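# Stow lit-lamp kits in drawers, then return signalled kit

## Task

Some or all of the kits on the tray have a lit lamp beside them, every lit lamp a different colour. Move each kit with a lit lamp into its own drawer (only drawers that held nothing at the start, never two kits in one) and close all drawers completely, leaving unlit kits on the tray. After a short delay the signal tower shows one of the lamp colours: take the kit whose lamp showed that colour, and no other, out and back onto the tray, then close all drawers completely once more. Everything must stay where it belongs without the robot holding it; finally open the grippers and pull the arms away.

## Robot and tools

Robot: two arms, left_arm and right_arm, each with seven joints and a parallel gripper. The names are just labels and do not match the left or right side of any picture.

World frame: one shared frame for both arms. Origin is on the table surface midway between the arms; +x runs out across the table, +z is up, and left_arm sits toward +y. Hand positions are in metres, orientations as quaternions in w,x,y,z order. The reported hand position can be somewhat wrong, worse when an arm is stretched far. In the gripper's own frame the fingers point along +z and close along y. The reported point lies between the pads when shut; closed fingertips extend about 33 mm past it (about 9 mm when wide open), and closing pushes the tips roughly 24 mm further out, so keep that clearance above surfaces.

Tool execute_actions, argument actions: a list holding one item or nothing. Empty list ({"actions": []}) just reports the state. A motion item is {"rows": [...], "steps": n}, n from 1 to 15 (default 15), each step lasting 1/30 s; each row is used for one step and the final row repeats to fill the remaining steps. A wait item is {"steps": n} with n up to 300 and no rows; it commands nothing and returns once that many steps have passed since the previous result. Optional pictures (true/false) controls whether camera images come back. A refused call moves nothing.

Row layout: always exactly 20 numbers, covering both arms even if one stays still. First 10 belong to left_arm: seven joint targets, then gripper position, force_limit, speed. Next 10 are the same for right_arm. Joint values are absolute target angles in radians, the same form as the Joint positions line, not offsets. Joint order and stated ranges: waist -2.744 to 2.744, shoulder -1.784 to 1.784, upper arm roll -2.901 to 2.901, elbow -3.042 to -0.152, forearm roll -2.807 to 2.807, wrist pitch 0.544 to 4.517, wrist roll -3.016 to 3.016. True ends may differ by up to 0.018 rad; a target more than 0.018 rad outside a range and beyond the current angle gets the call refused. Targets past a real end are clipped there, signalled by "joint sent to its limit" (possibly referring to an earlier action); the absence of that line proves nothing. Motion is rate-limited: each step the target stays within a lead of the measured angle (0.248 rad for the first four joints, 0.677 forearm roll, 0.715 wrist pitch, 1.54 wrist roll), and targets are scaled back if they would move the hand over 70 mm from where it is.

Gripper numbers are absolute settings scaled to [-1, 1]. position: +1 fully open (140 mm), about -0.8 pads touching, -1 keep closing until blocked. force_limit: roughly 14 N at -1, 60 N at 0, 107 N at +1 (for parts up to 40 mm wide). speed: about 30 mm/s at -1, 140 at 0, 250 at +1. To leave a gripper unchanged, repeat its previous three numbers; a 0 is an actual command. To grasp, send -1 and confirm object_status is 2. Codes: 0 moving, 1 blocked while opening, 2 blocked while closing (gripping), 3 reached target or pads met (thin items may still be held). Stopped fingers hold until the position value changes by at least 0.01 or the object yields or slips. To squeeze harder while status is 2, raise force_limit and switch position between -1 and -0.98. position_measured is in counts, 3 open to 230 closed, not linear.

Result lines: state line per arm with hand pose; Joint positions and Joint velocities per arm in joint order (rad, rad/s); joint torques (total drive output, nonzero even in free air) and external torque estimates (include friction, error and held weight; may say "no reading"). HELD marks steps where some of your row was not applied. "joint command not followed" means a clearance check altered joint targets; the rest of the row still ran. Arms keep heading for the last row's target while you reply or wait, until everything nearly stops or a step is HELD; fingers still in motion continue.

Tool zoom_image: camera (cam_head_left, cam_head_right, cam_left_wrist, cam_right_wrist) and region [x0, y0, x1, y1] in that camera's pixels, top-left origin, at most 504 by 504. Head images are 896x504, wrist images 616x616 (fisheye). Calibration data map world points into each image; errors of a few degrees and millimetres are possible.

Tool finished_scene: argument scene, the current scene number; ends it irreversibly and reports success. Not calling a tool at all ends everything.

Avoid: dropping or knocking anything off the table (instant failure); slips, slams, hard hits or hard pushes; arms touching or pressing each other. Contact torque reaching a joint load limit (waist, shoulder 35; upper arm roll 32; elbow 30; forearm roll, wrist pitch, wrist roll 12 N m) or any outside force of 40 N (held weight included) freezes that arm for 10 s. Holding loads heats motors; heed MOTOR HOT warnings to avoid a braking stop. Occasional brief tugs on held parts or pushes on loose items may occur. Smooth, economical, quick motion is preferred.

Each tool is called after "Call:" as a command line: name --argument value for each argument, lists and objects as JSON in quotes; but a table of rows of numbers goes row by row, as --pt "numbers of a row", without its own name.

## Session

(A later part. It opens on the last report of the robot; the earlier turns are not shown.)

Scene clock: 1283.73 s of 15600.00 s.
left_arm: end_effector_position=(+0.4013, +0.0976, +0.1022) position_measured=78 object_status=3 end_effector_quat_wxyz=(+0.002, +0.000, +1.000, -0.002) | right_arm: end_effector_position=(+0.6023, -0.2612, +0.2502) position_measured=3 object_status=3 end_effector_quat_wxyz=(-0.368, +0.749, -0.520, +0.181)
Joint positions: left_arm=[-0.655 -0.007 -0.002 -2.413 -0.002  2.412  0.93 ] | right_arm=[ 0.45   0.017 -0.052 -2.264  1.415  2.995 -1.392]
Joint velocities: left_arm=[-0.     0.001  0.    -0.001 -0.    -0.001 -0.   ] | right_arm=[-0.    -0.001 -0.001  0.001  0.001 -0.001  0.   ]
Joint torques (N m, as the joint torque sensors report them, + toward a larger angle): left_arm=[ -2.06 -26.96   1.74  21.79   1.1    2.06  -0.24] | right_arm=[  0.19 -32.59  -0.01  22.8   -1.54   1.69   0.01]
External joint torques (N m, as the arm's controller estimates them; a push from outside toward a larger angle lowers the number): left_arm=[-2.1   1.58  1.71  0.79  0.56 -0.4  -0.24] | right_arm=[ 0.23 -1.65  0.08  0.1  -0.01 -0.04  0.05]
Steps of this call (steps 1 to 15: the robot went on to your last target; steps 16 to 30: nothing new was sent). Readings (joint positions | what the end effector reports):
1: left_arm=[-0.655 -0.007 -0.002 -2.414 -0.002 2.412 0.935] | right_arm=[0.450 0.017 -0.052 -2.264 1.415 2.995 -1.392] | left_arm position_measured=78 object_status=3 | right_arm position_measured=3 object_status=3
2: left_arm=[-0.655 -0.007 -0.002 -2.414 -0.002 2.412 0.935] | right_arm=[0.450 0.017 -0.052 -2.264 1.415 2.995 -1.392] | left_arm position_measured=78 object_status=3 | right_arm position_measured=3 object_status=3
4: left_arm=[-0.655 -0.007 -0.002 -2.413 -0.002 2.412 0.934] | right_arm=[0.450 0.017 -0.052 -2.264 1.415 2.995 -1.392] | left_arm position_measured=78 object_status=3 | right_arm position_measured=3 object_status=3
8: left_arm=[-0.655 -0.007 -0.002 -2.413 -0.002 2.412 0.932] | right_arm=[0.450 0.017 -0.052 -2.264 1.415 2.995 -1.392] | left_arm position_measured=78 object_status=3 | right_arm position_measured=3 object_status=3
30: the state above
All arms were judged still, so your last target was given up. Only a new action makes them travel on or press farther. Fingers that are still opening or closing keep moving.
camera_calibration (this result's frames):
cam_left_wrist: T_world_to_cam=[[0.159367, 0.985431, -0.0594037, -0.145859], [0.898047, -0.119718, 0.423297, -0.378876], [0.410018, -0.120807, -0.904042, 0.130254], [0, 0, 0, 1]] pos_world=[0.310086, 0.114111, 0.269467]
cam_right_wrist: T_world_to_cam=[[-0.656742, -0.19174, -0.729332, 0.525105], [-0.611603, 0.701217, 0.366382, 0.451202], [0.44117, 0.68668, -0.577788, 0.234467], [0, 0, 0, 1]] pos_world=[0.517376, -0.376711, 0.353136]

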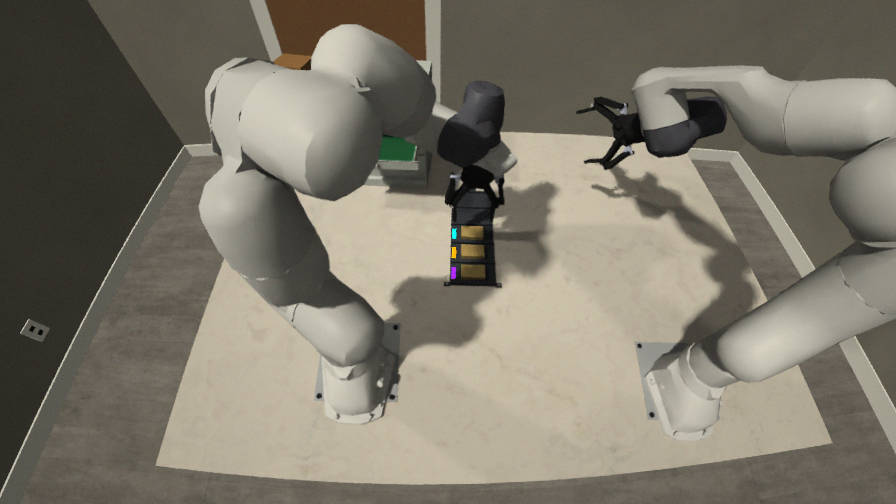

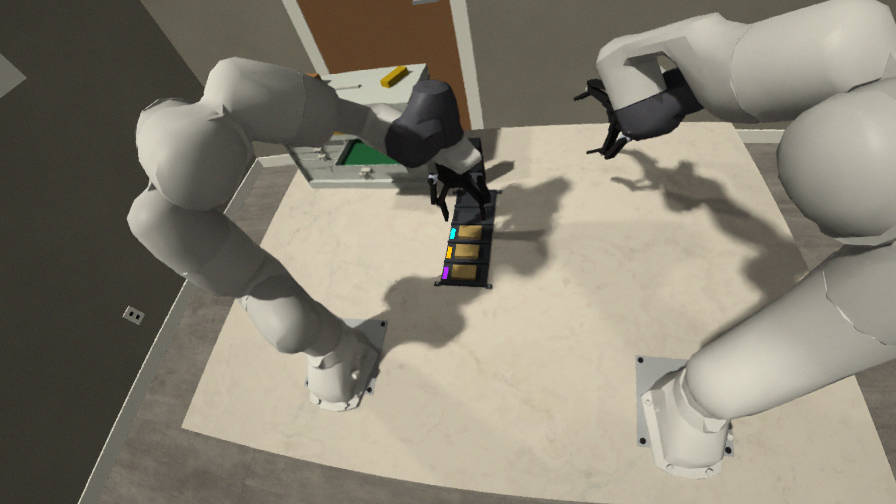

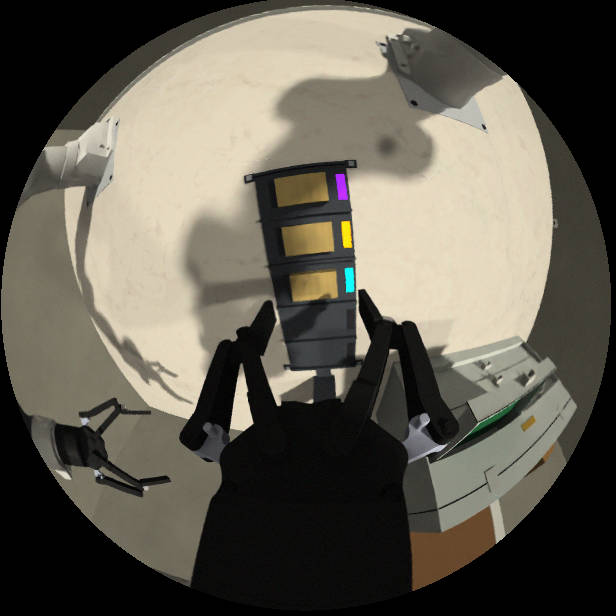

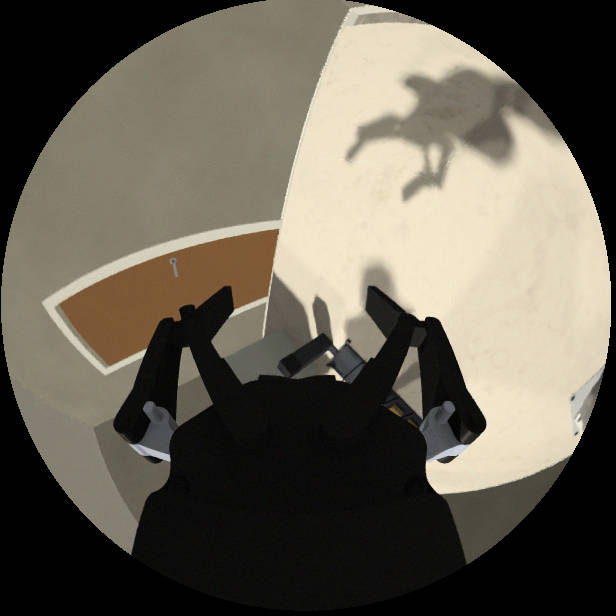

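Call:
execute_actions --actions '[{"rows":[[-0.657,0.03,0,-2.43,0,2.47,0.925,0.4,0,0,0.45,0.017,-0.05,-2.264,1.415,2.995,-1.392,1,0,0],[-0.657,0.03,0,-2.43,0,2.47,0.925,0.4,0,0,0.45,0.017,-0.05,-2.264,1.415,2.995,-1.392,1,0,0],[-0.657,0.03,0,-2.43,0,2.49,0.925,0.4,0,0,0.45,0.017,-0.05,-2.264,1.415,2.995,-1.392,1,0,0],[-0.657,0.03,0,-2.43,0,2.517,0.925,0.4,0,0,0.45,0.017,-0.05,-2.264,1.415,2.995,-1.392,1,0,0],[-0.657,0.072,0,-2.443,0,2.517,0.925,0.4,0,0,0.45,0.017,-0.05,-2.264,1.415,2.995,-1.392,1,0,0],[-0.657,0.072,0,-2.443,0,2.517,0.925,0.4,0,0,0.45,0.017,-0.05,-2.264,1.415,2.995,-1.392,1,0,0],[-0.657,0.072,0,-2.443,0,2.517,0.925,0.4,0,0,0.45,0.017,-0.05,-2.264,1.415,2.995,-1.392,1,0,0],[-0.657,0.072,0,-2.443,0,2.517,0.925,0.4,0,0,0.45,0.017,-0.05,-2.264,1.415,2.995,-1.392,1,0,0],[-0.657,0.072,0,-2.443,0,2.54,0.925,0.4,0,0,0.45,0.017,-0.05,-2.264,1.415,2.995,-1.392,1,0,0],[-0.657,0.072,0,-2.443,0,2.555,0.925,0.4,0,0,0.45,0.017,-0.05,-2.264,1.415,2.995,-1.392,1,0,0],[-0.657,0.104,0,-2.447,0,2.57,0.925,0.4,0,0,0.45,0.017,-0.05,-2.264,1.415,2.995,-1.392,1,0,0],[-0.657,0.104,0,-2.447,0,2.589,0.925,0.4,0,0,0.45,0.017,-0.05,-2.264,1.415,2.995,-1.392,1,0,0],[-0.657,0.104,0,-2.447,0,2.589,0.925,0.4,0,0,0.45,0.017,-0.05,-2.264,1.415,2.995,-1.392,1,0,0],[-0.657,0.104,0,-2.447,0,2.589,0.925,0.4,0,0,0.45,0.017,-0.05,-2.264,1.415,2.995,-1.392,1,0,0],[-0.657,0.135,0,-2.451,0,2.589,0.925,0.4,0,0,0.45,0.017,-0.05,-2.264,1.415,2.995,-1.392,1,0,0]],"steps":15}]' --pictures false

Call:
execute_actions --actions '[{"steps":25}]' --pictures false

Scene clock: 1308.20 s of 15600.00 s.
left_arm: end_effector_position=(+0.3998, +0.0987, +0.0481) position_measured=78 object_status=3 end_effector_quat_wxyz=(+0.001, -0.000, +1.000, -0.002) | right_arm: end_effector_position=(+0.6023, -0.2612, +0.2502) position_measured=3 object_status=3 end_effector_quat_wxyz=(-0.368, +0.749, -0.520, +0.181)
Joint positions: left_arm=[-0.655  0.104 -0.002 -2.445 -0.002  2.554  0.93 ] | right_arm=[ 0.45   0.017 -0.052 -2.264  1.415  2.995 -1.392]
Joint velocities: left_arm=[ 0.     0.279 -0.001 -0.001  0.001  0.214 -0.001] | right_arm=[-0.001 -0.001 -0.    -0.001  0.001 -0.001 -0.002]
Joint torques (N m, as the joint torque sensors report them, + toward a larger angle): left_arm=[ -1.87 -24.56   1.15  15.35   0.99   2.53  -0.13] | right_arm=[  0.52 -32.93   0.07  22.79  -1.59   1.64   0.08]
External joint torques (N m, as the arm's controller estimates them; a push from outside toward a larger angle lowers the number): left_arm=[-1.8   1.82  1.15 -0.25  0.54  0.75 -0.12] | right_arm=[ 0.52 -1.99  0.13  0.12 -0.06 -0.08  0.12]
Steps of this call (steps 1 to 90: nothing new was sent; then 20.97 s passed at rest; steps 91 to 105: all 15 steps of this action). Readings (joint positions | what the end effector reports):
91: left_arm=[-0.655 -0.002 -0.002 -2.414 -0.002 2.421 0.930] | right_arm=[0.450 0.017 -0.052 -2.264 1.415 2.995 -1.392] | left_arm position_measured=78 object_status=3 | right_arm position_measured=3 object_status=3
92: left_arm=[-0.655 0.006 -0.002 -2.417 -0.002 2.430 0.930] | right_arm=[0.450 0.017 -0.052 -2.264 1.415 2.995 -1.392] | left_arm position_measured=78 object_status=3 | right_arm position_measured=3 object_status=3
94: left_arm=[-0.655 0.021 -0.002 -2.425 -0.002 2.452 0.930] | right_arm=[0.450 0.017 -0.052 -2.264 1.415 2.995 -1.392] | left_arm position_measured=78 object_status=3 | right_arm position_measured=3 object_status=3
98: left_arm=[-0.655 0.062 -0.002 -2.439 -0.002 2.485 0.930] | right_arm=[0.450 0.017 -0.052 -2.264 1.415 2.995 -1.392] | left_arm position_measured=78 object_status=3 | right_arm position_measured=3 object_status=3
105: the state above

Scene clock: 1309.03 s of 15600.00 s.
left_arm: end_effector_position=(+0.3980, +0.1001, +0.0342) position_measured=78 object_status=3 end_effector_quat_wxyz=(-0.000, -0.000, +1.000, -0.000) | right_arm: end_effector_position=(+0.6023, -0.2612, +0.2502) position_measured=3 object_status=3 end_effector_quat_wxyz=(-0.368, +0.749, -0.520, +0.181)
Joint positions: left_arm=[-0.655  0.134 -0.002 -2.451 -0.002  2.585  0.93 ] | right_arm=[ 0.45   0.017 -0.052 -2.264  1.415  2.995 -1.392]
Joint velocities: left_arm=[-0.     0.001 -0.    -0.    -0.001  0.002  0.001] | right_arm=[ 0.002 -0.001  0.001 -0.     0.001 -0.    -0.   ]
Joint torques (N m, as the joint torque sensors report them, + toward a larger angle): left_arm=[ -1.99 -30.4    1.1   18.08   1.     3.26  -0.11] | right_arm=[ -0.18 -32.56  -0.06  22.93  -1.48   1.6    0.03]
External joint torques (N m, as the arm's controller estimates them; a push from outside toward a larger angle lowers the number): left_arm=[-1.94  0.33  1.04 -0.39  0.58  0.85 -0.11] | right_arm=[-0.29 -1.57 -0.11  0.19  0.07 -0.12  0.07]
Steps of this call (steps 1 to 25: the robot went on to your last target). Readings (joint positions | what the end effector reports):
1: left_arm=[-0.655 0.113 -0.002 -2.446 -0.002 2.559 0.930] | right_arm=[0.450 0.017 -0.052 -2.264 1.415 2.995 -1.392] | left_arm position_measured=78 object_status=3 | right_arm position_measured=3 object_status=3
2: left_arm=[-0.655 0.121 -0.002 -2.448 -0.002 2.564 0.930] | right_arm=[0.450 0.017 -0.052 -2.264 1.415 2.995 -1.392] | left_arm position_measured=78 object_status=3 | right_arm position_measured=3 object_status=3
4: left_arm=[-0.655 0.130 -0.002 -2.450 -0.002 2.570 0.930] | right_arm=[0.450 0.017 -0.052 -2.264 1.415 2.995 -1.392] | left_arm position_measured=78 object_status=3 | right_arm position_measured=3 object_status=3
8: left_arm=[-0.655 0.134 -0.002 -2.451 -0.002 2.578 0.930] | right_arm=[0.450 0.017 -0.052 -2.264 1.415 2.995 -1.392] | left_arm position_measured=78 object_status=3 | right_arm position_measured=3 object_status=3
25: the state above

Call:
execute_actions --actions '[{"rows":[[-0.657,0.137,0,-2.451,0,2.591,0.925,-1,0,-0.6,0.45,0.017,-0.05,-2.264,1.415,2.995,-1.392,1,0,0]],"steps":15}]' --pictures false

Call:
execute_actions --actions '[{"steps":20}]' --pictures false

Scene clock: 1316.27 s of 15600.00 s.
left_arm: end_effector_position=(+0.3987, +0.0995, +0.0344) position_measured=133 object_status=0 end_effector_quat_wxyz=(+0.001, -0.000, +1.000, -0.001) | right_arm: end_effector_position=(+0.6023, -0.2612, +0.2502) position_measured=3 object_status=3 end_effector_quat_wxyz=(-0.368, +0.749, -0.520, +0.181)
Joint positions: left_arm=[-0.655  0.134 -0.002 -2.451 -0.002  2.588  0.93 ] | right_arm=[ 0.45   0.017 -0.052 -2.264  1.415  2.995 -1.392]
Joint velocities: left_arm=[ 0.001  0.    -0.002 -0.     0.002 -0.     0.001] | right_arm=[-0.001 -0.     0.    -0.     0.    -0.     0.   ]
Joint torques (N m, as the joint torque sensors report them, + toward a larger angle): left_arm=[ -2.58 -28.74   1.07  18.4    1.02   3.05  -0.15] | right_arm=[  0.66 -32.59  -0.27  22.81  -1.6    1.63   0.  ]
External joint torques (N m, as the arm's controller estimates them; a push from outside toward a larger angle lowers the number): left_arm=[-2.62  1.75  0.93  0.01  0.6   0.65 -0.15] | right_arm=[ 0.66 -1.68 -0.21  0.13 -0.07 -0.1   0.04]
Steps of this call (steps 1 to 15: the robot went on to your last target; steps 16 to 90: nothing new was sent; then 3.73 s passed at rest; steps 91 to 105: all 15 steps of this action). Readings (joint positions | what the end effector reports):
91: left_arm=[-0.655 0.134 -0.002 -2.451 -0.002 2.585 0.930] | right_arm=[0.450 0.017 -0.052 -2.264 1.415 2.995 -1.392] | left_arm position_measured=78 object_status=0 | right_arm position_measured=3 object_status=3
92: left_arm=[-0.655 0.134 -0.002 -2.451 -0.002 2.586 0.930] | right_arm=[0.450 0.017 -0.052 -2.264 1.415 2.995 -1.392] | left_arm position_measured=82 object_status=0 | right_arm position_measured=3 object_status=3
94: left_arm=[-0.655 0.135 -0.002 -2.451 -0.002 2.586 0.930] | right_arm=[0.450 0.017 -0.052 -2.264 1.415 2.995 -1.392] | left_arm position_measured=90 object_status=0 | right_arm position_measured=3 object_status=3
98: left_arm=[-0.655 0.135 -0.002 -2.451 -0.002 2.586 0.930] | right_arm=[0.450 0.017 -0.052 -2.264 1.415 2.995 -1.392] | left_arm position_measured=106 object_status=0 | right_arm position_measured=3 object_status=3
105: the state above

Scene clock: 1316.93 s of 15600.00 s.
left_arm: end_effector_position=(+0.3987, +0.0995, +0.0344) position_measured=133 object_status=2 end_effector_quat_wxyz=(+0.001, -0.000, +1.000, -0.001) | right_arm: end_effector_position=(+0.6023, -0.2612, +0.2502) position_measured=3 object_status=3 end_effector_quat_wxyz=(-0.368, +0.749, -0.520, +0.181)
Joint positions: left_arm=[-0.655  0.134 -0.002 -2.451 -0.002  2.588  0.93 ] | right_arm=[ 0.45   0.017 -0.052 -2.264  1.415  2.995 -1.392]
Joint velocities: left_arm=[ 0.001  0.001  0.001 -0.001  0.001  0.001 -0.001] | right_arm=[ 0.001 -0.002  0.001 -0.001 -0.001 -0.     0.001]
Joint torques (N m, as the joint torque sensors report them, + toward a larger angle): left_arm=[ -2.03 -28.71   1.48  17.98   1.07   3.13  -0.11] | right_arm=[  0.34 -33.03   0.09  22.93  -1.56   1.64   0.02]
External joint torques (N m, as the arm's controller estimates them; a push from outside toward a larger angle lowers the number): left_arm=[-2.06  2.22  1.34 -0.62  0.65  0.69 -0.1 ] | right_arm=[ 0.31 -2.15  0.13  0.33 -0.03 -0.09  0.06]
Steps of this call (steps 1 to 15: the robot went on to your last target; steps 16 to 20: nothing new was sent). Readings (joint positions | what the end effector reports):
1: left_arm=[-0.655 0.134 -0.002 -2.451 -0.002 2.588 0.930] | right_arm=[0.450 0.017 -0.052 -2.264 1.415 2.995 -1.392] | left_arm position_measured=133 object_status=0 | right_arm position_measured=3 object_status=3
2: left_arm=[-0.655 0.134 -0.002 -2.451 -0.002 2.588 0.930] | right_arm=[0.450 0.017 -0.052 -2.264 1.415 2.995 -1.392] | left_arm position_measured=133 object_status=0 | right_arm position_measured=3 object_status=3
4: left_arm=[-0.655 0.134 -0.002 -2.451 -0.002 2.588 0.930] | right_arm=[0.450 0.017 -0.052 -2.264 1.415 2.995 -1.392] | left_arm position_measured=133 object_status=0 | right_arm position_measured=3 object_status=3
8: left_arm=[-0.655 0.134 -0.002 -2.451 -0.002 2.588 0.930] | right_arm=[0.450 0.017 -0.052 -2.264 1.415 2.995 -1.392] | left_arm position_measured=133 object_status=2 | right_arm position_measured=3 object_status=3
20: the state above
All arms were judged still, so your last target was given up. Only a new action makes them travel on or press farther. Fingers that are still opening or closing keep moving.

Call:
execute_actions --actions '[{"rows":[[-0.657,0.104,0,-2.447,0,2.53,0.925,-1,0,-0.6,0.45,0.017,-0.05,-2.264,1.415,2.995,-1.392,1,0,0],[-0.657,0.104,0,-2.447,0,2.51,0.925,-1,0,-0.6,0.45,0.017,-0.05,-2.264,1.415,2.995,-1.392,1,0,0],[-0.657,0.072,0,-2.443,0,2.48,0.925,-1,0,-0.6,0.45,0.017,-0.05,-2.264,1.415,2.995,-1.392,1,0,0],[-0.657,0.072,0,-2.443,0,2.45,0.925,-1,0,-0.6,0.45,0.017,-0.05,-2.264,1.415,2.995,-1.392,1,0,0],[-0.657,0.03,0,-2.432,0,2.41,0.925,-1,0,-0.6,0.45,0.017,-0.05,-2.264,1.415,2.995,-1.392,1,0,0],[-0.657,0.03,0,-2.432,0,2.38,0.925,-1,0,-0.6,0.45,0.017,-0.05,-2.264,1.415,2.995,-1.392,1,0,0],[-0.657,-0.013,0,-2.421,0,2.33,0.925,-1,0,-0.6,0.45,0.017,-0.05,-2.264,1.415,2.995,-1.392,1,0,0],[-0.657,-0.06,0,-2.39,0,2.27,0.925,-1,0,-0.6,0.45,0.017,-0.05,-2.264,1.415,2.995,-1.392,1,0,0],[-0.657,-0.11,0,-2.36,0,2.2,0.925,-1,0,-0.6,0.45,0.017,-0.05,-2.264,1.415,2.995,-1.392,1,0,0],[-0.657,-0.154,0,-2.322,0,2.12,0.925,-1,0,-0.6,0.45,0.017,-0.05,-2.264,1.415,2.995,-1.392,1,0,0],[-0.657,-0.18,0,-2.26,0,2.04,0.925,-1,0,-0.6,0.45,0.017,-0.05,-2.264,1.415,2.995,-1.392,1,0,0],[-0.657,-0.21,0,-2.2,0,1.96,0.925,-1,0,-0.6,0.45,0.017,-0.05,-2.264,1.415,2.995,-1.392,1,0,0],[-0.657,-0.233,0,-2.142,0,1.909,0.925,-1,0,-0.6,0.45,0.017,-0.05,-2.264,1.415,2.995,-1.392,1,0,0]],"steps":15}]' --pictures false

Call:
execute_actions --actions '[{"steps":15}]' --pictures false

Call:
execute_actions --actions '[{"rows":[[-0.05,-0.12,0,-2.022,0,1.902,1.58,-1,0,-0.6,0.45,0.017,-0.05,-2.264,1.415,2.995,-1.392,1,0,0]],"steps":15}]' --pictures false

Call:
execute_actions --actions '[{"steps":30}]' --pictures false

Call:
execute_actions --actions '[{"rows":[[-0.05,-0.1,0,-2.102,0,2.002,1.58,-1,0,-0.6,0.45,0.017,-0.05,-2.264,1.415,2.995,-1.392,1,0,0]],"steps":15}]' --pictures false

Call:
execute_actions --actions '[{"steps":20}]'

Scene clock: 1359.90 s of 15600.00 s.
left_arm: end_effector_position=(+0.4289, +0.0768, +0.2448) position_measured=133 object_status=2 end_effector_quat_wxyz=(+0.038, +0.000, +0.999, -0.029) | right_arm: end_effector_position=(+0.6023, -0.2612, +0.2502) position_measured=3 object_status=3 end_effector_quat_wxyz=(-0.368, +0.749, -0.520, +0.181)
Joint positions: left_arm=[-0.655 -0.173 -0.002 -2.226 -0.002  2.15   0.93 ] | right_arm=[ 0.45   0.017 -0.052 -2.264  1.415  2.995 -1.392]
Joint velocities: left_arm=[-0.    -0.695 -0.     1.001 -0.    -1.21  -0.002] | right_arm=[-0.001  0.001  0.001 -0.     0.    -0.001  0.001]
Joint torques (N m, as the joint torque sensors report them, + toward a larger angle): left_arm=[ -1.79 -21.66   1.04  18.81   1.32   0.96  -0.09] | right_arm=[  0.3  -33.01   0.36  23.04  -1.5    1.61   0.08]
External joint torques (N m, as the arm's controller estimates them; a push from outside toward a larger angle lowers the number): left_arm=[-1.72 -1.43  1.22  1.79  0.65 -0.87 -0.09] | right_arm=[ 0.27 -2.16  0.38  0.4   0.03 -0.11  0.12]
Steps of this call (steps 1 to 90: nothing new was sent; then 39.47 s passed at rest; steps 91 to 105: all 15 steps of this action). Readings (joint positions | what the end effector reports):
91: left_arm=[-0.655 0.130 -0.002 -2.451 -0.002 2.579 0.930] | right_arm=[0.450 0.017 -0.052 -2.264 1.415 2.995 -1.392] | left_arm position_measured=133 object_status=2 | right_arm position_measured=3 object_status=3
92: left_arm=[-0.655 0.123 -0.002 -2.451 -0.002 2.567 0.930] | right_arm=[0.450 0.017 -0.052 -2.264 1.415 2.995 -1.392] | left_arm position_measured=133 object_status=2 | right_arm position_measured=3 object_status=3
94: left_arm=[-0.655 0.100 -0.002 -2.450 -0.002 2.534 0.930] | right_arm=[0.450 0.017 -0.052 -2.264 1.415 2.995 -1.392] | left_arm position_measured=133 object_status=2 | right_arm position_measured=3 object_status=3
98: left_arm=[-0.655 0.020 -0.002 -2.430 -0.002 2.426 0.930] | right_arm=[0.450 0.017 -0.052 -2.264 1.415 2.995 -1.392] | left_arm position_measured=133 object_status=2 | right_arm position_measured=3 object_status=3
105: the state above

Scene clock: 1360.40 s of 15600.00 s.
left_arm: end_effector_position=(+0.4018, +0.0970, +0.2927) position_measured=133 object_status=2 end_effector_quat_wxyz=(+0.006, +0.000, +1.000, -0.005) | right_arm: end_effector_position=(+0.6023, -0.2612, +0.2502) position_measured=3 object_status=3 end_effector_quat_wxyz=(-0.368, +0.749, -0.520, +0.181)
Joint positions: left_arm=[-0.655 -0.233 -0.002 -2.143 -0.002  1.925  0.93 ] | right_arm=[ 0.45   0.017 -0.052 -2.264  1.415  2.995 -1.392]
Joint velocities: left_arm=[-0.001 -0.     0.001  0.001  0.001 -0.076 -0.   ] | right_arm=[ 0.001 -0.    -0.001  0.001 -0.001  0.    -0.001]
Joint torques (N m, as the joint torque sensors report them, + toward a larger angle): left_arm=[ -2.13 -23.58   1.2   24.48   1.32   2.07  -0.12] | right_arm=[  0.12 -32.44  -0.11  23.1   -1.48   1.6    0.07]
External joint torques (N m, as the arm's controller estimates them; a push from outside toward a larger angle lowers the number): left_arm=[-2.08  0.44  1.46  0.02  0.57 -0.44 -0.12] | right_arm=[ 0.11 -1.37 -0.06  0.33  0.06 -0.14  0.11]
Steps of this call (steps 1 to 15: the robot went on to your last target). Readings (joint positions | what the end effector reports):
1: left_arm=[-0.655 -0.195 -0.002 -2.195 -0.002 2.109 0.930] | right_arm=[0.450 0.017 -0.052 -2.264 1.415 2.995 -1.392] | left_arm position_measured=133 object_status=2 | right_arm position_measured=3 object_status=3
2: left_arm=[-0.655 -0.214 -0.002 -2.172 -0.002 2.076 0.930] | right_arm=[0.450 0.017 -0.052 -2.264 1.415 2.995 -1.392] | left_arm position_measured=133 object_status=2 | right_arm position_measured=3 object_status=3
4: left_arm=[-0.655 -0.236 -0.002 -2.146 -0.002 2.026 0.930] | right_arm=[0.450 0.017 -0.052 -2.264 1.415 2.995 -1.392] | left_arm position_measured=133 object_status=2 | right_arm position_measured=3 object_status=3
8: left_arm=[-0.655 -0.238 -0.002 -2.141 -0.002 1.964 0.930] | right_arm=[0.450 0.017 -0.052 -2.264 1.415 2.995 -1.392] | left_arm position_measured=133 object_status=2 | right_arm position_measured=3 object_status=3
15: the state above

Scene clock: 1360.90 s of 15600.00 s.
left_arm: end_effector_position=(+0.5310, +0.3503, +0.2897) position_measured=133 object_status=2 end_effector_quat_wxyz=(+0.002, -0.082, +0.997, -0.001) | right_arm: end_effector_position=(+0.6023, -0.2612, +0.2502) position_measured=3 object_status=3 end_effector_quat_wxyz=(-0.368, +0.749, -0.520, +0.181)
Joint positions: left_arm=[-0.094 -0.122  0.003 -2.029 -0.002  1.912  1.331] | right_arm=[ 0.45   0.017 -0.052 -2.264  1.415  2.995 -1.392]
Joint velocities: left_arm=[ 0.743  0.036  0.16   0.054  0.018 -0.031  0.804] | right_arm=[-0.     0.001  0.001 -0.001  0.001 -0.001 -0.001]
Joint torques (N m, as the joint torque sensors report them, + toward a larger angle): left_arm=[-10.42 -27.61 -10.72  25.46   0.83   1.83   0.53] | right_arm=[  0.23 -32.36   0.01  23.19  -1.57   1.59   0.03]
External joint torques (N m, as the arm's controller estimates them; a push from outside toward a larger angle lowers the number): left_arm=[ 0.48  1.6   0.68  1.2   0.71 -0.47  0.55] | right_arm=[ 0.22 -1.53  0.06  0.57 -0.04 -0.13  0.07]
Steps of this call (steps 1 to 15: all 15 steps of this action). Readings (joint positions | what the end effector reports):
1: left_arm=[-0.629 -0.221 -0.014 -2.126 -0.003 1.920 0.963] | right_arm=[0.450 0.017 -0.052 -2.264 1.415 2.995 -1.392] | left_arm position_measured=133 object_status=2 | right_arm position_measured=3 object_status=3
2: left_arm=[-0.595 -0.204 -0.018 -2.107 -0.003 1.920 0.996] | right_arm=[0.450 0.017 -0.052 -2.264 1.415 2.995 -1.392] | left_arm position_measured=133 object_status=2 | right_arm position_measured=3 object_status=3
4: left_arm=[-0.519 -0.177 -0.017 -2.081 -0.003 1.919 1.054] | right_arm=[0.450 0.017 -0.052 -2.264 1.415 2.995 -1.392] | left_arm position_measured=133 object_status=2 | right_arm position_measured=3 object_status=3
8: left_arm=[-0.361 -0.145 -0.011 -2.053 -0.003 1.917 1.155] | right_arm=[0.450 0.017 -0.052 -2.264 1.415 2.995 -1.392] | left_arm position_measured=133 object_status=2 | right_arm position_measured=3 object_status=3
15: the state above

Scene clock: 1361.90 s of 15600.00 s.
left_arm: end_effector_position=(+0.5317, +0.3732, +0.2906) position_measured=133 object_status=2 end_effector_quat_wxyz=(+0.001, +0.013, +1.000, -0.001) | right_arm: end_effector_position=(+0.6023, -0.2612, +0.2502) position_measured=3 object_status=3 end_effector_quat_wxyz=(-0.368, +0.749, -0.520, +0.181)
Joint positions: left_arm=[-0.05  -0.121  0.003 -2.025 -0.001  1.905  1.564] | right_arm=[ 0.45   0.017 -0.052 -2.264  1.415  2.995 -1.392]
Joint velocities: left_arm=[ 0.001 -0.    -0.001  0.    -0.    -0.     0.03 ] | right_arm=[-0.001  0.001 -0.001 -0.001 -0.     0.     0.   ]
Joint torques (N m, as the joint torque sensors report them, + toward a larger angle): left_arm=[ -0.68 -26.69  -1.57  25.17   1.22   2.05   0.5 ] | right_arm=[  0.26 -32.74   0.19  22.84  -1.53   1.64   0.03]
External joint torques (N m, as the arm's controller estimates them; a push from outside toward a larger angle lowers the number): left_arm=[-0.69  1.17 -1.46  0.89  0.45 -0.36  0.5 ] | right_arm=[ 0.37 -1.71  0.35  0.08  0.01 -0.1   0.07]
Steps of this call (steps 1 to 30: the robot went on to your last target). Readings (joint positions | what the end effector reports):
1: left_arm=[-0.073 -0.121 0.008 -2.028 -0.001 1.911 1.356] | right_arm=[0.450 0.017 -0.052 -2.264 1.415 2.995 -1.392] | left_arm position_measured=133 object_status=2 | right_arm position_measured=3 object_status=3
2: left_arm=[-0.060 -0.121 0.010 -2.027 -0.001 1.910 1.379] | right_arm=[0.450 0.017 -0.052 -2.264 1.415 2.995 -1.392] | left_arm position_measured=133 object_status=2 | right_arm position_measured=3 object_status=3
4: left_arm=[-0.050 -0.121 0.011 -2.026 -0.001 1.908 1.417] | right_arm=[0.450 0.017 -0.052 -2.264 1.415 2.995 -1.392] | left_arm position_measured=133 object_status=2 | right_arm position_measured=3 object_status=3
8: left_arm=[-0.050 -0.121 0.004 -2.025 -0.001 1.907 1.472] | right_arm=[0.450 0.017 -0.052 -2.264 1.415 2.995 -1.392] | left_arm position_measured=133 object_status=2 | right_arm position_measured=3 object_status=3
30: the state above

Scene clock: 1362.40 s of 15600.00 s.
left_arm: end_effector_position=(+0.5276, +0.3733, +0.2485) position_measured=133 object_status=2 end_effector_quat_wxyz=(-0.007, +0.017, +1.000, -0.000) | right_arm: end_effector_position=(+0.6023, -0.2612, +0.2502) position_measured=3 object_status=3 end_effector_quat_wxyz=(-0.368, +0.749, -0.520, +0.181)
Joint positions: left_arm=[-0.05  -0.097  0.002 -2.103 -0.001  1.992  1.571] | right_arm=[ 0.45   0.017 -0.052 -2.264  1.415  2.995 -1.392]
Joint velocities: left_arm=[-0.001  0.    -0.    -0.001 -0.002  0.031  0.006] | right_arm=[-0.001 -0.001 -0.     0.002  0.001  0.     0.   ]
Joint torques (N m, as the joint torque sensors report them, + toward a larger angle): left_arm=[ -1.11 -30.54  -1.65  24.61   1.19   3.24   0.49] | right_arm=[  0.27 -32.73  -0.11  23.35  -1.54   1.61   0.08]
External joint torques (N m, as the arm's controller estimates them; a push from outside toward a larger angle lowers the number): left_arm=[-1.12 -2.2  -1.56  0.68  0.45  0.88  0.49] | right_arm=[ 0.25 -1.73 -0.07  0.62  0.   -0.12  0.12]
Steps of this call (steps 1 to 15: all 15 steps of this action). Readings (joint positions | what the end effector reports):
1: left_arm=[-0.050 -0.123 0.002 -2.039 -0.001 1.923 1.565] | right_arm=[0.450 0.017 -0.052 -2.264 1.415 2.995 -1.392] | left_arm position_measured=133 object_status=2 | right_arm position_measured=3 object_status=3
2: left_arm=[-0.050 -0.120 0.002 -2.057 -0.001 1.937 1.566] | right_arm=[0.450 0.017 -0.052 -2.264 1.415 2.995 -1.392] | left_arm position_measured=133 object_status=2 | right_arm position_measured=3 object_status=3
4: left_arm=[-0.050 -0.107 0.002 -2.084 -0.001 1.956 1.567] | right_arm=[0.450 0.017 -0.052 -2.264 1.415 2.995 -1.392] | left_arm position_measured=133 object_status=2 | right_arm position_measured=3 object_status=3
8: left_arm=[-0.050 -0.096 0.002 -2.103 -0.001 1.976 1.569] | right_arm=[0.450 0.017 -0.052 -2.264 1.415 2.995 -1.392] | left_arm position_measured=133 object_status=2 | right_arm position_measured=3 object_status=3
15: the state above

Scene clock: 1363.07 s of 15600.00 s.
left_arm: end_effector_position=(+0.5291, +0.3733, +0.2489) position_measured=133 object_status=2 end_effector_quat_wxyz=(-0.005, +0.017, +1.000, -0.000) | right_arm: end_effector_position=(+0.6023, -0.2612, +0.2502) position_measured=3 object_status=3 end_effector_quat_wxyz=(-0.368, +0.749, -0.520, +0.181)
Joint positions: left_arm=[-0.05  -0.097  0.002 -2.103 -0.001  1.997  1.573] | right_arm=[ 0.45   0.017 -0.052 -2.264  1.415  2.995 -1.392]
Joint velocities: left_arm=[-0.001  0.     0.     0.001  0.002  0.001 -0.001] | right_arm=[-0.001  0.001  0.    -0.001  0.     0.     0.001]
Joint torques (N m, as the joint torque sensors report them, + toward a larger angle): left_arm=[ -0.75 -29.93  -1.58  23.84   1.2    3.28   0.58] | right_arm=[  0.26 -32.52   0.13  23.25  -1.57   1.64   0.07]
External joint torques (N m, as the arm's controller estimates them; a push from outside toward a larger angle lowers the number): left_arm=[-0.78 -1.57 -1.51 -0.15  0.45  0.9   0.58] | right_arm=[ 0.33 -1.74  0.27  0.66 -0.04 -0.09  0.11]
Steps of this call (steps 1 to 15: the robot went on to your last target; steps 16 to 20: nothing new was sent). Readings (joint positions | what the end effector reports):
1: left_arm=[-0.050 -0.097 0.002 -2.103 -0.001 1.993 1.572] | right_arm=[0.450 0.017 -0.052 -2.264 1.415 2.995 -1.392] | left_arm position_measured=133 object_status=2 | right_arm position_measured=3 object_status=3
2: left_arm=[-0.050 -0.097 0.002 -2.103 -0.001 1.994 1.572] | right_arm=[0.450 0.017 -0.052 -2.264 1.415 2.995 -1.392] | left_arm position_measured=133 object_status=2 | right_arm position_measured=3 object_status=3
4: left_arm=[-0.050 -0.097 0.002 -2.103 -0.001 1.995 1.572] | right_arm=[0.450 0.017 -0.052 -2.264 1.415 2.995 -1.392] | left_arm position_measured=133 object_status=2 | right_arm position_measured=3 object_status=3
8: left_arm=[-0.050 -0.097 0.002 -2.103 -0.001 1.996 1.573] | right_arm=[0.450 0.017 -0.052 -2.264 1.415 2.995 -1.392] | left_arm position_measured=133 object_status=2 | right_arm position_measured=3 object_status=3
20: the state above
All arms were judged still, so your last target was given up. Only a new action makes them travel on or press farther. Fingers that are still opening or closing keep moving.
camera_calibration (this result's frames):
cam_left_wrist: T_world_to_cam=[[0.192691, 0.979523, -0.0583489, -0.444843], [0.898896, -0.152358, 0.41082, -0.507921], [0.393518, -0.131611, -0.909848, 0.258007], [0, 0, 0, 1]] pos_world=[0.440755, 0.392305, 0.417455]
cam_right_wrist: T_world_to_cam=[[-0.656734, -0.191771, -0.729332, 0.525092], [-0.611636, 0.701188, 0.366383, 0.451187], [0.441137, 0.686702, -0.577788, 0.234474], [0, 0, 0, 1]] pos_world=[0.517373, -0.376684, 0.353135]

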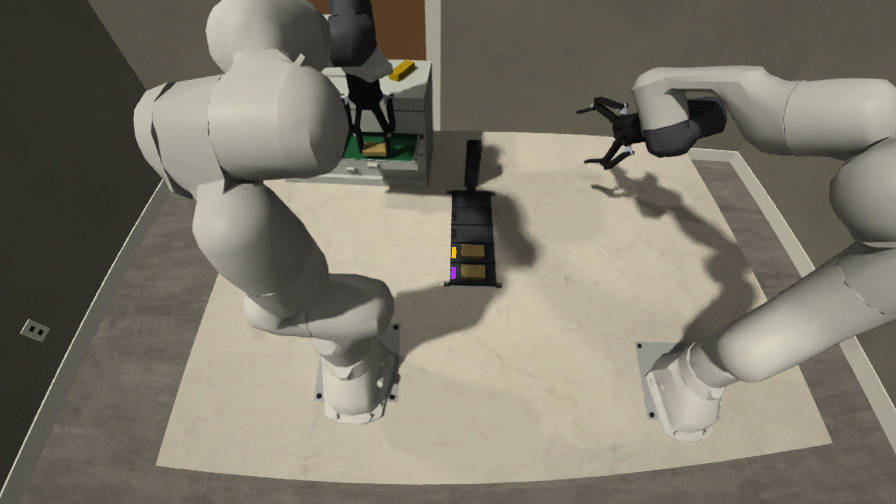

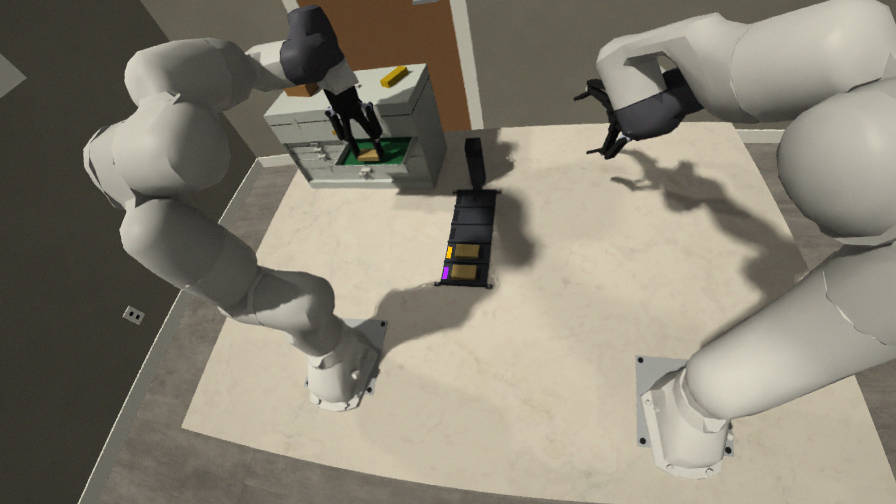

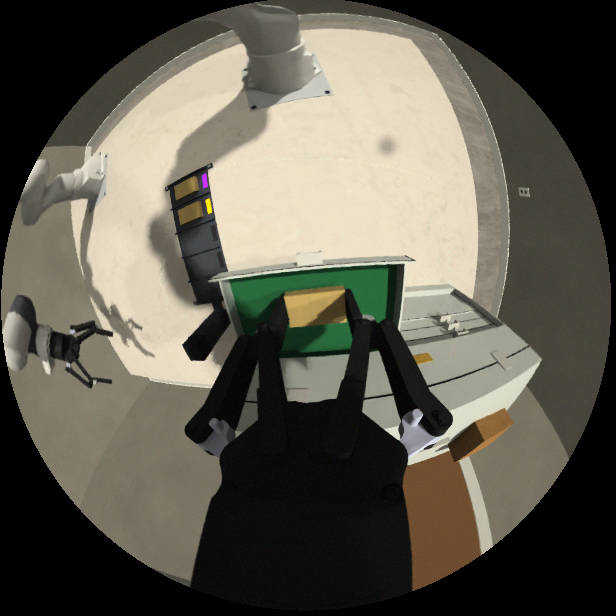

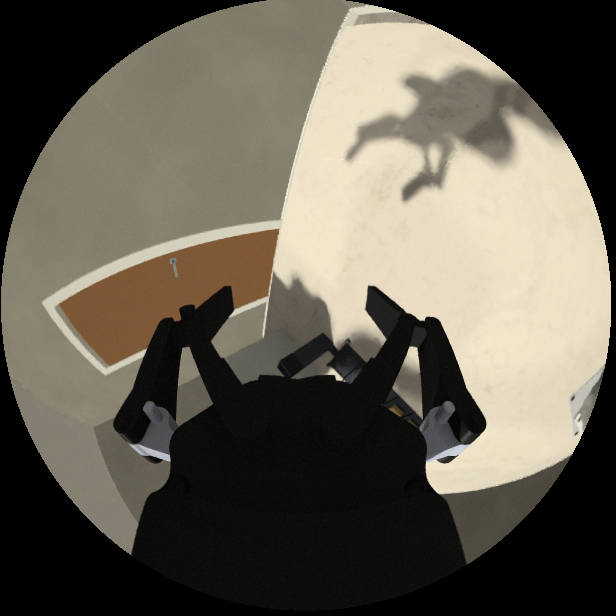

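Descend to z≈.228.

Call:
execute_actions --actions '[{"rows":[[-0.05,-0.092,0,-2.12,0,2.04,1.58,-1,0,-0.6,0.45,0.017,-0.05,-2.264,1.415,2.995,-1.392,1,0,0],[-0.05,-0.092,0,-2.12,0,2.05,1.58,-1,0,-0.6,0.45,0.017,-0.05,-2.264,1.415,2.995,-1.392,1,0,0],[-0.05,-0.092,0,-2.12,0,2.06,1.58,-1,0,-0.6,0.45,0.017,-0.05,-2.264,1.415,2.995,-1.392,1,0,0],[-0.05,-0.092,0,-2.12,0,2.065,1.58,-1,0,-0.6,0.45,0.017,-0.05,-2.264,1.415,2.995,-1.392,1,0,0],[-0.05,-0.083,0,-2.14,0,2.065,1.58,-1,0,-0.6,0.45,0.017,-0.05,-2.264,1.415,2.995,-1.392,1,0,0]],"steps":15}]' --pictures false

Call:
execute_actions --actions '[{"steps":15}]' --pictures false

Scene clock: 1372.17 s of 15600.00 s.
left_arm: end_effector_position=(+0.5338, +0.3731, +0.2339) position_measured=133 object_status=2 end_effector_quat_wxyz=(+0.004, +0.018, +1.000, -0.001) | right_arm: end_effector_position=(+0.6023, -0.2612, +0.2502) position_measured=3 object_status=3 end_effector_quat_wxyz=(-0.368, +0.749, -0.520, +0.181)
Joint positions: left_arm=[-0.05  -0.087  0.002 -2.136 -0.001  2.056  1.573] | right_arm=[ 0.45   0.017 -0.052 -2.264  1.415  2.995 -1.392]
Joint velocities: left_arm=[ 0.001 -0.001 -0.001 -0.003 -0.     0.019 -0.001] | right_arm=[-0.001 -0.001  0.    -0.     0.001  0.001 -0.   ]
Joint torques (N m, as the joint torque sensors report them, + toward a larger angle): left_arm=[ -0.82 -25.52  -1.75  20.58   1.17   3.44   0.51] | right_arm=[  0.23 -32.56  -0.03  23.09  -1.55   1.68   0.06]
External joint torques (N m, as the arm's controller estimates them; a push from outside toward a larger angle lowers the number): left_arm=[-0.81  3.25 -1.66 -3.43  0.44  0.99  0.51] | right_arm=[ 0.29 -1.59  0.09  0.37 -0.01 -0.06  0.1 ]
Steps of this call (steps 1 to 90: nothing new was sent; then 5.60 s passed at rest; steps 91 to 105: all 15 steps of this action). Readings (joint positions | what the end effector reports):
91: left_arm=[-0.050 -0.097 0.002 -2.106 -0.001 2.004 1.573] | right_arm=[0.450 0.017 -0.052 -2.264 1.415 2.995 -1.392] | left_arm position_measured=133 object_status=2 | right_arm position_measured=3 object_status=3
92: left_arm=[-0.050 -0.096 0.002 -2.110 -0.001 2.011 1.573] | right_arm=[0.450 0.017 -0.052 -2.264 1.415 2.995 -1.392] | left_arm position_measured=133 object_status=2 | right_arm position_measured=3 object_status=3
94: left_arm=[-0.050 -0.094 0.002 -2.116 -0.001 2.026 1.573] | right_arm=[0.450 0.017 -0.052 -2.264 1.415 2.995 -1.392] | left_arm position_measured=133 object_status=2 | right_arm position_measured=3 object_status=3
98: left_arm=[-0.050 -0.086 0.002 -2.134 -0.001 2.045 1.573] | right_arm=[0.450 0.017 -0.052 -2.264 1.415 2.995 -1.392] | left_arm position_measured=133 object_status=2 | right_arm position_measured=3 object_status=3
105: the state above

Scene clock: 1372.67 s of 15600.00 s.
left_arm: end_effector_position=(+0.5345, +0.3730, +0.2339) position_measured=133 object_status=2 end_effector_quat_wxyz=(+0.005, +0.018, +1.000, -0.001) | right_arm: end_effector_position=(+0.6023, -0.2612, +0.2502) position_measured=3 object_status=3 end_effector_quat_wxyz=(-0.368, +0.749, -0.520, +0.181)
Joint positions: left_arm=[-0.05  -0.087  0.002 -2.136 -0.001  2.059  1.574] | right_arm=[ 0.45   0.017 -0.052 -2.264  1.415  2.995 -1.392]
Joint velocities: left_arm=[ 0.001  0.001 -0.002  0.001 -0.001  0.001 -0.001] | right_arm=[ 0.    -0.    -0.    -0.     0.001  0.    -0.002]
Joint torques (N m, as the joint torque sensors report them, + toward a larger angle): left_arm=[ -0.73 -25.91  -1.04  21.13   1.14   3.48   0.38] | right_arm=[  0.41 -32.93  -0.23  23.15  -1.51   1.63   0.01]
External joint torques (N m, as the arm's controller estimates them; a push from outside toward a larger angle lowers the number): left_arm=[-0.71  2.7  -0.93 -2.81  0.41  1.03  0.38] | right_arm=[ 0.38 -2.   -0.19  0.44  0.03 -0.1   0.05]
Steps of this call (steps 1 to 15: the robot went on to your last target). Readings (joint positions | what the end effector reports):
1: left_arm=[-0.050 -0.087 0.002 -2.136 -0.001 2.057 1.573] | right_arm=[0.450 0.017 -0.052 -2.264 1.415 2.995 -1.392] | left_arm position_measured=133 object_status=2 | right_arm position_measured=3 object_status=3
2: left_arm=[-0.050 -0.087 0.002 -2.136 -0.001 2.057 1.573] | right_arm=[0.450 0.017 -0.052 -2.264 1.415 2.995 -1.392] | left_arm position_measured=133 object_status=2 | right_arm position_measured=3 object_status=3
4: left_arm=[-0.050 -0.087 0.002 -2.136 -0.001 2.058 1.573] | right_arm=[0.450 0.017 -0.052 -2.264 1.415 2.995 -1.392] | left_arm position_measured=133 object_status=2 | right_arm position_measured=3 object_status=3
8: left_arm=[-0.050 -0.087 0.002 -2.136 -0.001 2.059 1.574] | right_arm=[0.450 0.017 -0.052 -2.264 1.415 2.995 -1.392] | left_arm position_measured=133 object_status=2 | right_arm position_measured=3 object_status=3
15: the state above
All arms were judged still, so your last target was given up. Only a new action makes them travel on or press farther. Fingers that are still opening or closing keep moving.


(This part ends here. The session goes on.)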